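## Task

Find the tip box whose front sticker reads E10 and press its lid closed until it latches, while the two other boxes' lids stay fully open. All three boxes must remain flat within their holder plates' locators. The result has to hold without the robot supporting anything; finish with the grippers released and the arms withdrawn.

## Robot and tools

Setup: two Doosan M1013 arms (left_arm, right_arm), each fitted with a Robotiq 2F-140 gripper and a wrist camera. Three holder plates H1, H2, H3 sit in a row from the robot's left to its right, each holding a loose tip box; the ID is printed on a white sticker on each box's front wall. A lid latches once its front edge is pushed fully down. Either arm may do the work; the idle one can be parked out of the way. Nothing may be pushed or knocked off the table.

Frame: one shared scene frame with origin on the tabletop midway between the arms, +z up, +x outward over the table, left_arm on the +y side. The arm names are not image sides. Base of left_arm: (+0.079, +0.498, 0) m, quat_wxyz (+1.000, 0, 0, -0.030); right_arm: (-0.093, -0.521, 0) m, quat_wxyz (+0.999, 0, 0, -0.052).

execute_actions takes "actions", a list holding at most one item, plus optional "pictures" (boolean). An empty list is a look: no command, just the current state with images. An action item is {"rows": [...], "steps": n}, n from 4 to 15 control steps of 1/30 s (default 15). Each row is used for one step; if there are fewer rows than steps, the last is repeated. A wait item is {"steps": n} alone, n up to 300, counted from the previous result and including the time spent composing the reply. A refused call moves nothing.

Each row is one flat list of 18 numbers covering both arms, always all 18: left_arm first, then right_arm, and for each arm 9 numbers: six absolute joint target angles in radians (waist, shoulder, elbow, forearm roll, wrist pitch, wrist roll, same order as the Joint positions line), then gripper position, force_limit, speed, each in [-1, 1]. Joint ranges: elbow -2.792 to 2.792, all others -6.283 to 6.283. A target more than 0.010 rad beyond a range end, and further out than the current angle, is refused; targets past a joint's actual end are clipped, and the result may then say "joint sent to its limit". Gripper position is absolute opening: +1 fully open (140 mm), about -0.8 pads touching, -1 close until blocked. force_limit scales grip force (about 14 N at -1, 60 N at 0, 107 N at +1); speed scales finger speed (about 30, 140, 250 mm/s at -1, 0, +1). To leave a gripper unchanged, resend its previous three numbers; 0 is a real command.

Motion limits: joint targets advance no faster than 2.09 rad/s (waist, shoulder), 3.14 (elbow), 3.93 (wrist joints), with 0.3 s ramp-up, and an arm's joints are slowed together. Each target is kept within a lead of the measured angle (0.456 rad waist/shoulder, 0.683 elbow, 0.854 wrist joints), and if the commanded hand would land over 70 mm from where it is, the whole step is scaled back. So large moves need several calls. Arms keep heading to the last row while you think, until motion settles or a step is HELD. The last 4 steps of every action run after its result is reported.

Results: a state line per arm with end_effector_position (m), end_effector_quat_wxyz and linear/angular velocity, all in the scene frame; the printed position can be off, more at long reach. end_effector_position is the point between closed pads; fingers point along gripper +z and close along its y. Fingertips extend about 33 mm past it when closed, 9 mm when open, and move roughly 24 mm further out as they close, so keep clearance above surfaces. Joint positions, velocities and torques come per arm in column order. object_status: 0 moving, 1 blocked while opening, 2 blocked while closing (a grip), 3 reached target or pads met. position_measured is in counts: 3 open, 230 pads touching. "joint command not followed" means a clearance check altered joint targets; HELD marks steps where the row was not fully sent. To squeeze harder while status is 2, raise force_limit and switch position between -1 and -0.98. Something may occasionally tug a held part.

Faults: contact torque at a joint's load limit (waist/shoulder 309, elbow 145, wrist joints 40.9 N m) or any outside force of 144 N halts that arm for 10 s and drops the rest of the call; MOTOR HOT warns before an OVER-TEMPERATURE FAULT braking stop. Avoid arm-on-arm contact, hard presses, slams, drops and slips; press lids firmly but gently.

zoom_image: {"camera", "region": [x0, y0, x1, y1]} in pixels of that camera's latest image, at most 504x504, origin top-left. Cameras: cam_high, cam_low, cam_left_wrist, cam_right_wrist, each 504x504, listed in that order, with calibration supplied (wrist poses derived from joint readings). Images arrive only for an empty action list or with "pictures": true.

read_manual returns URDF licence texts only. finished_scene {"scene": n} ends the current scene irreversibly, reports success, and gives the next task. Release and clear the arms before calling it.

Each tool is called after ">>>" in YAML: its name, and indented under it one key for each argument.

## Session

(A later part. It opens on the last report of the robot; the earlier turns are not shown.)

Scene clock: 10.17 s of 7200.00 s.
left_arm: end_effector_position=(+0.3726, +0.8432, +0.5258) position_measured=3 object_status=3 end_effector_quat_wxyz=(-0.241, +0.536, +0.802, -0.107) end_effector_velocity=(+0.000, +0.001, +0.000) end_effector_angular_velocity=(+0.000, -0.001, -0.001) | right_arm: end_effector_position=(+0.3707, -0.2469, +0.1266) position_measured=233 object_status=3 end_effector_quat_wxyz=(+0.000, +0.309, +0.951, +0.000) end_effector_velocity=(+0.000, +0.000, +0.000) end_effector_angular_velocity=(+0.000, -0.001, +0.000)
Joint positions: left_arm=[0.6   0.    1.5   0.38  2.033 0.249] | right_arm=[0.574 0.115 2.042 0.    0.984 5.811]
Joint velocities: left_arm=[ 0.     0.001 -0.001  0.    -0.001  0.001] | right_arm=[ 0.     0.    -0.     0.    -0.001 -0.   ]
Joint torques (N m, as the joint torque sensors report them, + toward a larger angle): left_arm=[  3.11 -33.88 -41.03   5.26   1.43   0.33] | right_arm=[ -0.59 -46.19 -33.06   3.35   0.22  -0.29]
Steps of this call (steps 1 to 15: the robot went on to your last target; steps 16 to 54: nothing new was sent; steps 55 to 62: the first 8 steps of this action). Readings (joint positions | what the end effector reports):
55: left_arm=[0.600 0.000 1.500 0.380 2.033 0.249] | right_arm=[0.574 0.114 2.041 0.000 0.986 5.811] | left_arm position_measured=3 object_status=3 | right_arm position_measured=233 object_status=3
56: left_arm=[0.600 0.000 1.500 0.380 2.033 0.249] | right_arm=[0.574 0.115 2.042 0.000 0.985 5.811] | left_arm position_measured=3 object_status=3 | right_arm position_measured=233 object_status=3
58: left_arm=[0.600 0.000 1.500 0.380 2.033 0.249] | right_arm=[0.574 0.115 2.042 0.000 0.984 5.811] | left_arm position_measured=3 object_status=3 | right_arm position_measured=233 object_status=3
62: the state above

>>> execute_actions:
  actions:
    - {"rows":[[0.6,0,1.5,0.38,2.033,0.249,1,0,0,0.574,0.116,2.043,0,0.982,5.811,-1,0,0]],"steps":12}

Scene clock: 10.57 s of 7200.00 s.
left_arm: end_effector_position=(+0.3726, +0.8432, +0.5258) position_measured=3 object_status=3 end_effector_quat_wxyz=(-0.241, +0.536, +0.802, -0.107) end_effector_velocity=(+0.000, -0.000, -0.001) end_effector_angular_velocity=(-0.002, +0.001, -0.000) | right_arm: end_effector_position=(+0.3707, -0.2469, +0.1256) position_measured=233 object_status=3 end_effector_quat_wxyz=(+0.000, +0.309, +0.951, +0.000) end_effector_velocity=(+0.000, +0.000, +0.000) end_effector_angular_velocity=(+0.000, -0.000, -0.001)
Joint positions: left_arm=[0.6   0.    1.5   0.38  2.033 0.249] | right_arm=[0.574 0.116 2.043 0.    0.982 5.811]
Joint velocities: left_arm=[-0.001  0.001  0.    -0.001  0.001 -0.   ] | right_arm=[ 0.    -0.    -0.     0.     0.     0.001]
Joint torques (N m, as the joint torque sensors report them, + toward a larger angle): left_arm=[  1.9  -37.29 -41.95   5.18   1.28   0.19] | right_arm=[ -1.2  -45.47 -33.33   3.43   0.27  -0.43]
Steps of this call (steps 1 to 4: the last 4 steps of your previous action; steps 5 to 12: the first 8 steps of this action). Readings (joint positions | what the end effector reports):
5: left_arm=[0.600 0.000 1.500 0.380 2.033 0.249] | right_arm=[0.574 0.115 2.042 0.000 0.984 5.811] | left_arm position_measured=3 object_status=3 | right_arm position_measured=233 object_status=3
6: left_arm=[0.600 0.000 1.500 0.380 2.033 0.249] | right_arm=[0.574 0.116 2.043 0.000 0.983 5.811] | left_arm position_measured=3 object_status=3 | right_arm position_measured=233 object_status=3
8: left_arm=[0.600 -0.000 1.500 0.380 2.033 0.249] | right_arm=[0.574 0.116 2.043 0.000 0.982 5.811] | left_arm position_measured=3 object_status=3 | right_arm position_measured=233 object_status=3
12: the state above

>>> execute_actions:
  actions:
    - {"rows":[[0.6,0,1.5,0.38,2.033,0.249,1,0,0,0.574,0.117,2.044,0,0.98,5.811,-1,0,0]],"steps":12}

Scene clock: 10.97 s of 7200.00 s.
left_arm: end_effector_position=(+0.3726, +0.8432, +0.5258) position_measured=3 object_status=3 end_effector_quat_wxyz=(-0.241, +0.536, +0.802, -0.107) end_effector_velocity=(+0.000, +0.000, -0.000) end_effector_angular_velocity=(+0.000, -0.001, +0.000) | right_arm: end_effector_position=(+0.3707, -0.2469, +0.1246) position_measured=233 object_status=3 end_effector_quat_wxyz=(+0.000, +0.309, +0.951, +0.000) end_effector_velocity=(+0.000, +0.000, +0.000) end_effector_angular_velocity=(+0.000, -0.000, -0.002)
Joint positions: left_arm=[0.6   0.    1.5   0.38  2.033 0.249] | right_arm=[0.574 0.117 2.044 0.    0.98  5.811]
Joint velocities: left_arm=[ 0.     0.     0.    -0.    -0.001 -0.   ] | right_arm=[-0.    -0.    -0.     0.     0.     0.002]
Joint torques (N m, as the joint torque sensors report them, + toward a larger angle): left_arm=[  1.44 -36.8  -41.91   5.31   1.31   0.07] | right_arm=[ -0.48 -47.1  -33.93   3.65   0.33  -0.39]
Steps of this call (steps 1 to 4: the last 4 steps of your previous action; steps 5 to 12: the first 8 steps of this action). Readings (joint positions | what the end effector reports):
5: left_arm=[0.600 0.000 1.500 0.380 2.033 0.249] | right_arm=[0.574 0.116 2.043 0.000 0.982 5.811] | left_arm position_measured=3 object_status=3 | right_arm position_measured=233 object_status=3
6: left_arm=[0.600 0.000 1.500 0.380 2.033 0.249] | right_arm=[0.574 0.117 2.044 0.000 0.981 5.811] | left_arm position_measured=3 object_status=3 | right_arm position_measured=233 object_status=3
8: left_arm=[0.600 0.000 1.500 0.380 2.033 0.249] | right_arm=[0.574 0.117 2.044 0.000 0.980 5.811] | left_arm position_measured=3 object_status=3 | right_arm position_measured=233 object_status=3
12: the state above

>>> execute_actions:
  actions:
    - {"rows":[[0.6,0,1.5,0.38,2.033,0.249,1,0,0,0.574,0.118,2.045,0,0.978,5.811,-1,0,0]],"steps":12}

Scene clock: 11.37 s of 7200.00 s.
left_arm: end_effector_position=(+0.3726, +0.8432, +0.5258) position_measured=3 object_status=3 end_effector_quat_wxyz=(-0.241, +0.536, +0.802, -0.107) end_effector_velocity=(-0.000, -0.000, -0.000) end_effector_angular_velocity=(-0.000, +0.001, -0.001) | right_arm: end_effector_position=(+0.3707, -0.2469, +0.1237) position_measured=233 object_status=3 end_effector_quat_wxyz=(+0.000, +0.309, +0.951, +0.000) end_effector_velocity=(+0.000, +0.000, +0.000) end_effector_angular_velocity=(-0.000, +0.000, +0.001)
Joint positions: left_arm=[0.6   0.    1.5   0.38  2.033 0.249] | right_arm=[0.574 0.118 2.045 0.    0.978 5.811]
Joint velocities: left_arm=[-0.001 -0.     0.001  0.     0.     0.   ] | right_arm=[-0.     0.    -0.     0.     0.    -0.001]
Joint torques (N m, as the joint torque sensors report them, + toward a larger angle): left_arm=[  2.21 -37.62 -43.14   4.98   0.85   0.42] | right_arm=[ -0.4  -43.7  -32.04   3.31  -0.34  -0.37]
Steps of this call (steps 1 to 4: the last 4 steps of your previous action; steps 5 to 12: the first 8 steps of this action). Readings (joint positions | what the end effector reports):
5: left_arm=[0.600 0.000 1.500 0.380 2.033 0.249] | right_arm=[0.574 0.117 2.044 0.000 0.980 5.811] | left_arm position_measured=3 object_status=3 | right_arm position_measured=233 object_status=3
6: left_arm=[0.600 0.000 1.500 0.380 2.033 0.249] | right_arm=[0.574 0.118 2.045 0.000 0.979 5.811] | left_arm position_measured=3 object_status=3 | right_arm position_measured=233 object_status=3
8: left_arm=[0.600 -0.000 1.500 0.380 2.033 0.249] | right_arm=[0.574 0.118 2.045 0.000 0.978 5.811] | left_arm position_measured=3 object_status=3 | right_arm position_measured=233 object_status=3
12: the state above

Contact beginning (~8 N). Half-mm step.

>>> execute_actions:
  actions:
    - {"rows":[[0.6,0,1.5,0.38,2.033,0.249,1,0,0,0.574,0.1185,2.0455,0,0.977,5.811,-1,0,0]],"steps":12}

Scene clock: 11.77 s of 7200.00 s.
left_arm: end_effector_position=(+0.3726, +0.8432, +0.5258) position_measured=3 object_status=3 end_effector_quat_wxyz=(-0.241, +0.536, +0.802, -0.107) end_effector_velocity=(+0.000, +0.000, +0.000) end_effector_angular_velocity=(+0.001, -0.001, -0.000) | right_arm: end_effector_position=(+0.3708, -0.2469, +0.1232) position_measured=233 object_status=3 end_effector_quat_wxyz=(+0.000, +0.309, +0.951, +0.000) end_effector_velocity=(+0.000, -0.000, -0.000) end_effector_angular_velocity=(-0.000, +0.000, +0.000)
Joint positions: left_arm=[0.6   0.    1.5   0.38  2.033 0.249] | right_arm=[0.574 0.118 2.045 0.    0.977 5.811]
Joint velocities: left_arm=[-0.     0.    -0.001  0.    -0.001 -0.   ] | right_arm=[-0.     0.     0.    -0.    -0.001 -0.   ]
Joint torques (N m, as the joint torque sensors report them, + toward a larger angle): left_arm=[  2.81 -36.3  -42.71   5.15   1.26   0.16] | right_arm=[ -1.67 -26.1  -21.95   3.24  -3.04  -0.29]
Steps of this call (steps 1 to 4: the last 4 steps of your previous action; steps 5 to 12: the first 8 steps of this action). Readings (joint positions | what the end effector reports):
5: left_arm=[0.600 0.000 1.500 0.380 2.033 0.249] | right_arm=[0.574 0.118 2.045 0.000 0.978 5.811] | left_arm position_measured=3 object_status=3 | right_arm position_measured=233 object_status=3
6: left_arm=[0.600 0.000 1.500 0.380 2.033 0.249] | right_arm=[0.574 0.118 2.045 0.000 0.977 5.811] | left_arm position_measured=3 object_status=3 | right_arm position_measured=233 object_status=3
8: left_arm=[0.600 0.000 1.500 0.380 2.033 0.249] | right_arm=[0.574 0.118 2.045 0.000 0.977 5.811] | left_arm position_measured=3 object_status=3 | right_arm position_measured=233 object_status=3
12: the state above

>>> execute_actions:
  actions:
    - {"rows":[[0.6,0,1.5,0.38,2.033,0.249,1,0,0,0.574,0.05,1.98,0,1.11,5.811,-1,0,0]],"steps":10}

>>> execute_actions:
  actions:
    - {"rows":[[0.6,0,1.5,0.38,2.033,0.249,1,0,0,0.35,-0.45,2.3,0,0.6,4.9,-1,0,0]],"steps":15}

>>> execute_actions:
  actions:
    - {"steps":18}
  pictures: true

>>> zoom_image:
  camera: "cam_low"
  region: [30, 190, 190, 280]

Scene clock: 12.23 s of 7200.00 s.
left_arm: end_effector_position=(+0.3726, +0.8432, +0.5258) position_measured=3 object_status=3 end_effector_quat_wxyz=(-0.241, +0.536, +0.802, -0.107) end_effector_velocity=(-0.000, -0.000, +0.001) end_effector_angular_velocity=(-0.000, +0.000, +0.001) | right_arm: end_effector_position=(+0.3677, -0.2485, +0.1877) position_measured=233 object_status=3 end_effector_quat_wxyz=(+0.001, +0.309, +0.951, +0.001) end_effector_velocity=(-0.023, -0.012, +0.190) end_effector_angular_velocity=(+0.003, -0.005, +0.000)
Joint positions: left_arm=[0.6   0.    1.5   0.38  2.033 0.249] | right_arm=[ 0.574  0.054  1.983 -0.     1.102  5.811]
Joint velocities: left_arm=[ 0.    -0.    -0.001 -0.     0.001 -0.   ] | right_arm=[ 0.    -0.195 -0.173  0.     0.362 -0.   ]
Joint torques (N m, as the joint torque sensors report them, + toward a larger angle): left_arm=[  0.78 -34.53 -41.81   5.19   1.17   0.13] | right_arm=[ -5.88   3.2  -15.24   1.81  -0.33  -0.33]
Steps of this call (steps 1 to 4: the last 4 steps of your previous action; steps 5 to 8: the robot went on to your last target; steps 9 to 14: the first 6 steps of this action). Readings (joint positions | what the end effector reports):
9: left_arm=[0.600 0.000 1.500 0.380 2.033 0.249] | right_arm=[0.574 0.118 2.045 0.000 0.978 5.811] | left_arm position_measured=3 object_status=3 | right_arm position_measured=233 object_status=3
10: left_arm=[0.600 0.000 1.500 0.380 2.033 0.249] | right_arm=[0.574 0.113 2.040 -0.000 0.989 5.811] | left_arm position_measured=3 object_status=3 | right_arm position_measured=233 object_status=3
12: left_arm=[0.600 0.000 1.500 0.380 2.033 0.249] | right_arm=[0.574 0.080 2.008 -0.000 1.053 5.811] | left_arm position_measured=3 object_status=3 | right_arm position_measured=233 object_status=3
14: the state above

Scene clock: 12.73 s of 7200.00 s.
left_arm: end_effector_position=(+0.3726, +0.8432, +0.5258) position_measured=3 object_status=3 end_effector_quat_wxyz=(-0.241, +0.536, +0.802, -0.107) end_effector_velocity=(+0.000, +0.000, +0.000) end_effector_angular_velocity=(+0.001, -0.001, -0.000) | right_arm: end_effector_position=(+0.3735, -0.3267, +0.2581) position_measured=233 object_status=3 end_effector_quat_wxyz=(+0.198, +0.095, +0.971, +0.089) end_effector_velocity=(-0.026, -0.287, +0.278) end_effector_angular_velocity=(-0.342, -1.843, +1.425)
Joint positions: left_arm=[0.6   0.    1.5   0.38  2.033 0.249] | right_arm=[ 0.431 -0.266  2.186 -0.     0.782  5.233]
Joint velocities: left_arm=[-0.001 -0.    -0.     0.    -0.001 -0.001] | right_arm=[-0.524 -1.197  0.736 -0.    -1.176 -2.152]
Joint torques (N m, as the joint torque sensors report them, + toward a larger angle): left_arm=[  3.14 -35.81 -42.72   5.38   1.3    0.43] | right_arm=[ -3.51 -10.73 -35.85   3.75  -0.79  -0.75]
Steps of this call (steps 1 to 4: the last 4 steps of your previous action; steps 5 to 15: the first 11 steps of this action). Readings (joint positions | what the end effector reports):
5: left_arm=[0.600 0.000 1.500 0.380 2.033 0.249] | right_arm=[0.574 0.049 1.981 -0.000 1.110 5.810] | left_arm position_measured=3 object_status=3 | right_arm position_measured=233 object_status=3
6: left_arm=[0.600 0.000 1.500 0.380 2.033 0.249] | right_arm=[0.571 0.043 1.986 -0.000 1.102 5.798] | left_arm position_measured=3 object_status=3 | right_arm position_measured=233 object_status=3
8: left_arm=[0.600 0.000 1.500 0.380 2.033 0.249] | right_arm=[0.553 0.008 2.012 -0.000 1.060 5.732] | left_arm position_measured=3 object_status=3 | right_arm position_measured=233 object_status=3
12: left_arm=[0.600 0.000 1.500 0.380 2.033 0.249] | right_arm=[0.484 -0.144 2.111 -0.000 0.903 5.454] | left_arm position_measured=3 object_status=3 | right_arm position_measured=233 object_status=3
15: the state above

Scene clock: 13.33 s of 7200.00 s.
left_arm: end_effector_position=(+0.3726, +0.8432, +0.5258) position_measured=3 object_status=3 end_effector_quat_wxyz=(-0.241, +0.536, +0.802, -0.107) end_effector_velocity=(+0.000, +0.000, +0.001) end_effector_angular_velocity=(+0.002, -0.004, -0.000) | right_arm: end_effector_position=(+0.3644, -0.3706, +0.3006) position_measured=233 object_status=3 end_effector_quat_wxyz=(+0.331, -0.027, +0.940, +0.073) end_effector_velocity=(-0.000, -0.000, +0.000) end_effector_angular_velocity=(+0.000, +0.000, -0.000)
Joint positions: left_arm=[ 0.6   -0.     1.5    0.38   2.033  0.249] | right_arm=[ 0.35 -0.45  2.3  -0.    0.6   4.9 ]
Joint velocities: left_arm=[-0.    -0.001 -0.001 -0.001 -0.002 -0.   ] | right_arm=[-0. -0.  0.  0.  0. -0.]
Joint torques (N m, as the joint torque sensors report them, + toward a larger angle): left_arm=[  2.89 -36.52 -42.65   5.32   1.59   0.27] | right_arm=[ -0.43   2.89 -40.79   4.35  -1.26  -0.34]
Kept back: nothing.
Steps of this call (steps 1 to 4: the last 4 steps of your previous action; steps 5 to 18: the robot went on to your last target). Readings (joint positions | what the end effector reports):
1: left_arm=[0.600 0.000 1.500 0.380 2.033 0.249] | right_arm=[0.413 -0.306 2.211 -0.000 0.742 5.160] | left_arm position_measured=3 object_status=3 | right_arm position_measured=233 object_status=3
2: left_arm=[0.600 0.000 1.500 0.380 2.033 0.249] | right_arm=[0.396 -0.344 2.235 -0.000 0.704 5.091] | left_arm position_measured=3 object_status=3 | right_arm position_measured=233 object_status=3
4: left_arm=[0.600 0.000 1.500 0.380 2.033 0.249] | right_arm=[0.369 -0.407 2.273 -0.000 0.643 4.979] | left_arm position_measured=3 object_status=3 | right_arm position_measured=233 object_status=3
8: left_arm=[0.600 0.000 1.500 0.380 2.033 0.249] | right_arm=[0.350 -0.450 2.300 -0.000 0.601 4.901] | left_arm position_measured=3 object_status=3 | right_arm position_measured=233 object_status=3
18: the state above
camera_calibration (this result's frames):
cam_left_wrist: T_world_to_cam=[[0.756392, 0.489796, -0.433556, -0.460623], [0.552191, -0.833432, 0.0218211, 0.494275], [-0.350652, -0.255911, -0.900862, 0.999351], [0, 0, 0, 1]] pos_world=[0.425902, 0.893301, 0.689786]
cam_right_wrist: T_world_to_cam=[[0.0290506, 0.98337, 0.179272, 0.305286], [0.523401, -0.167761, 0.835409, -0.497621], [0.851591, 0.0695621, -0.51957, 0.0571361], [0, 0, 0, 1]] pos_world=[0.20293, -0.387665, 0.390674]

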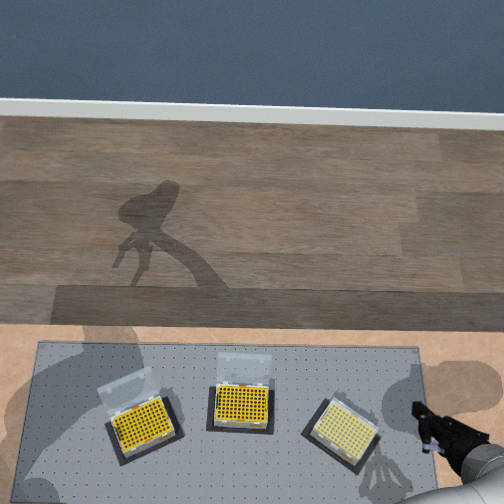

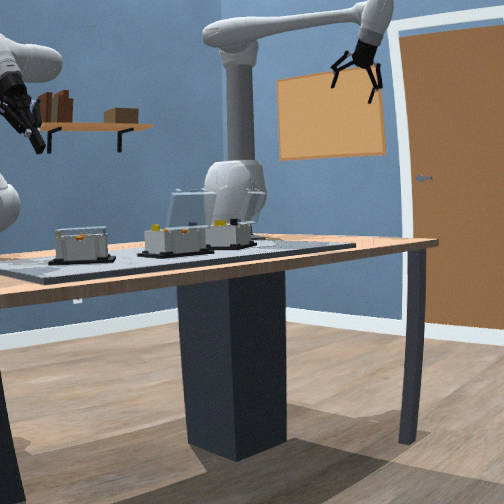

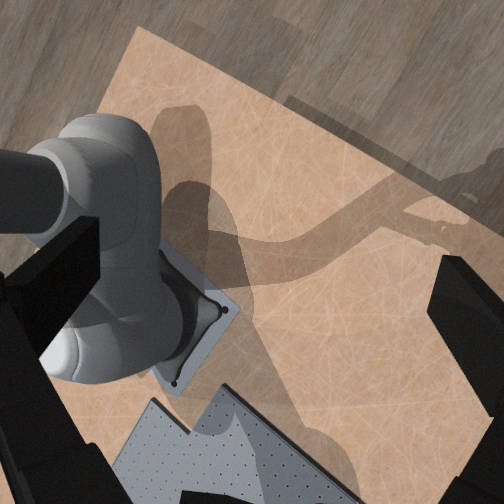

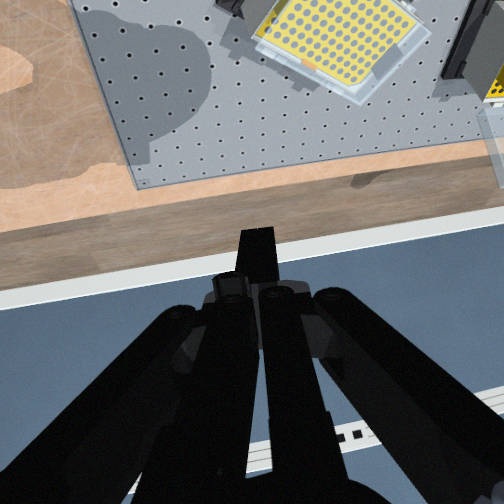

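Region (30, 190, 190, 280) of cam_low's 504x504 image, scaled by 3.150, with more detail than that image has; it fills the top 284 rows of this view, and the rest is white.

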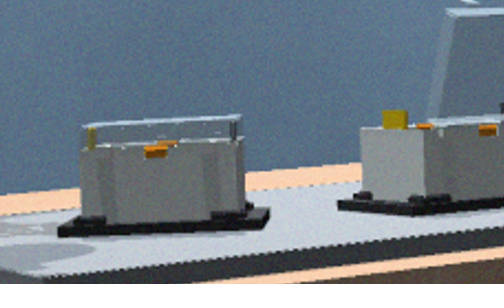

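>>> finished_scene:
  scene: 2

The scene is finished: the task was done.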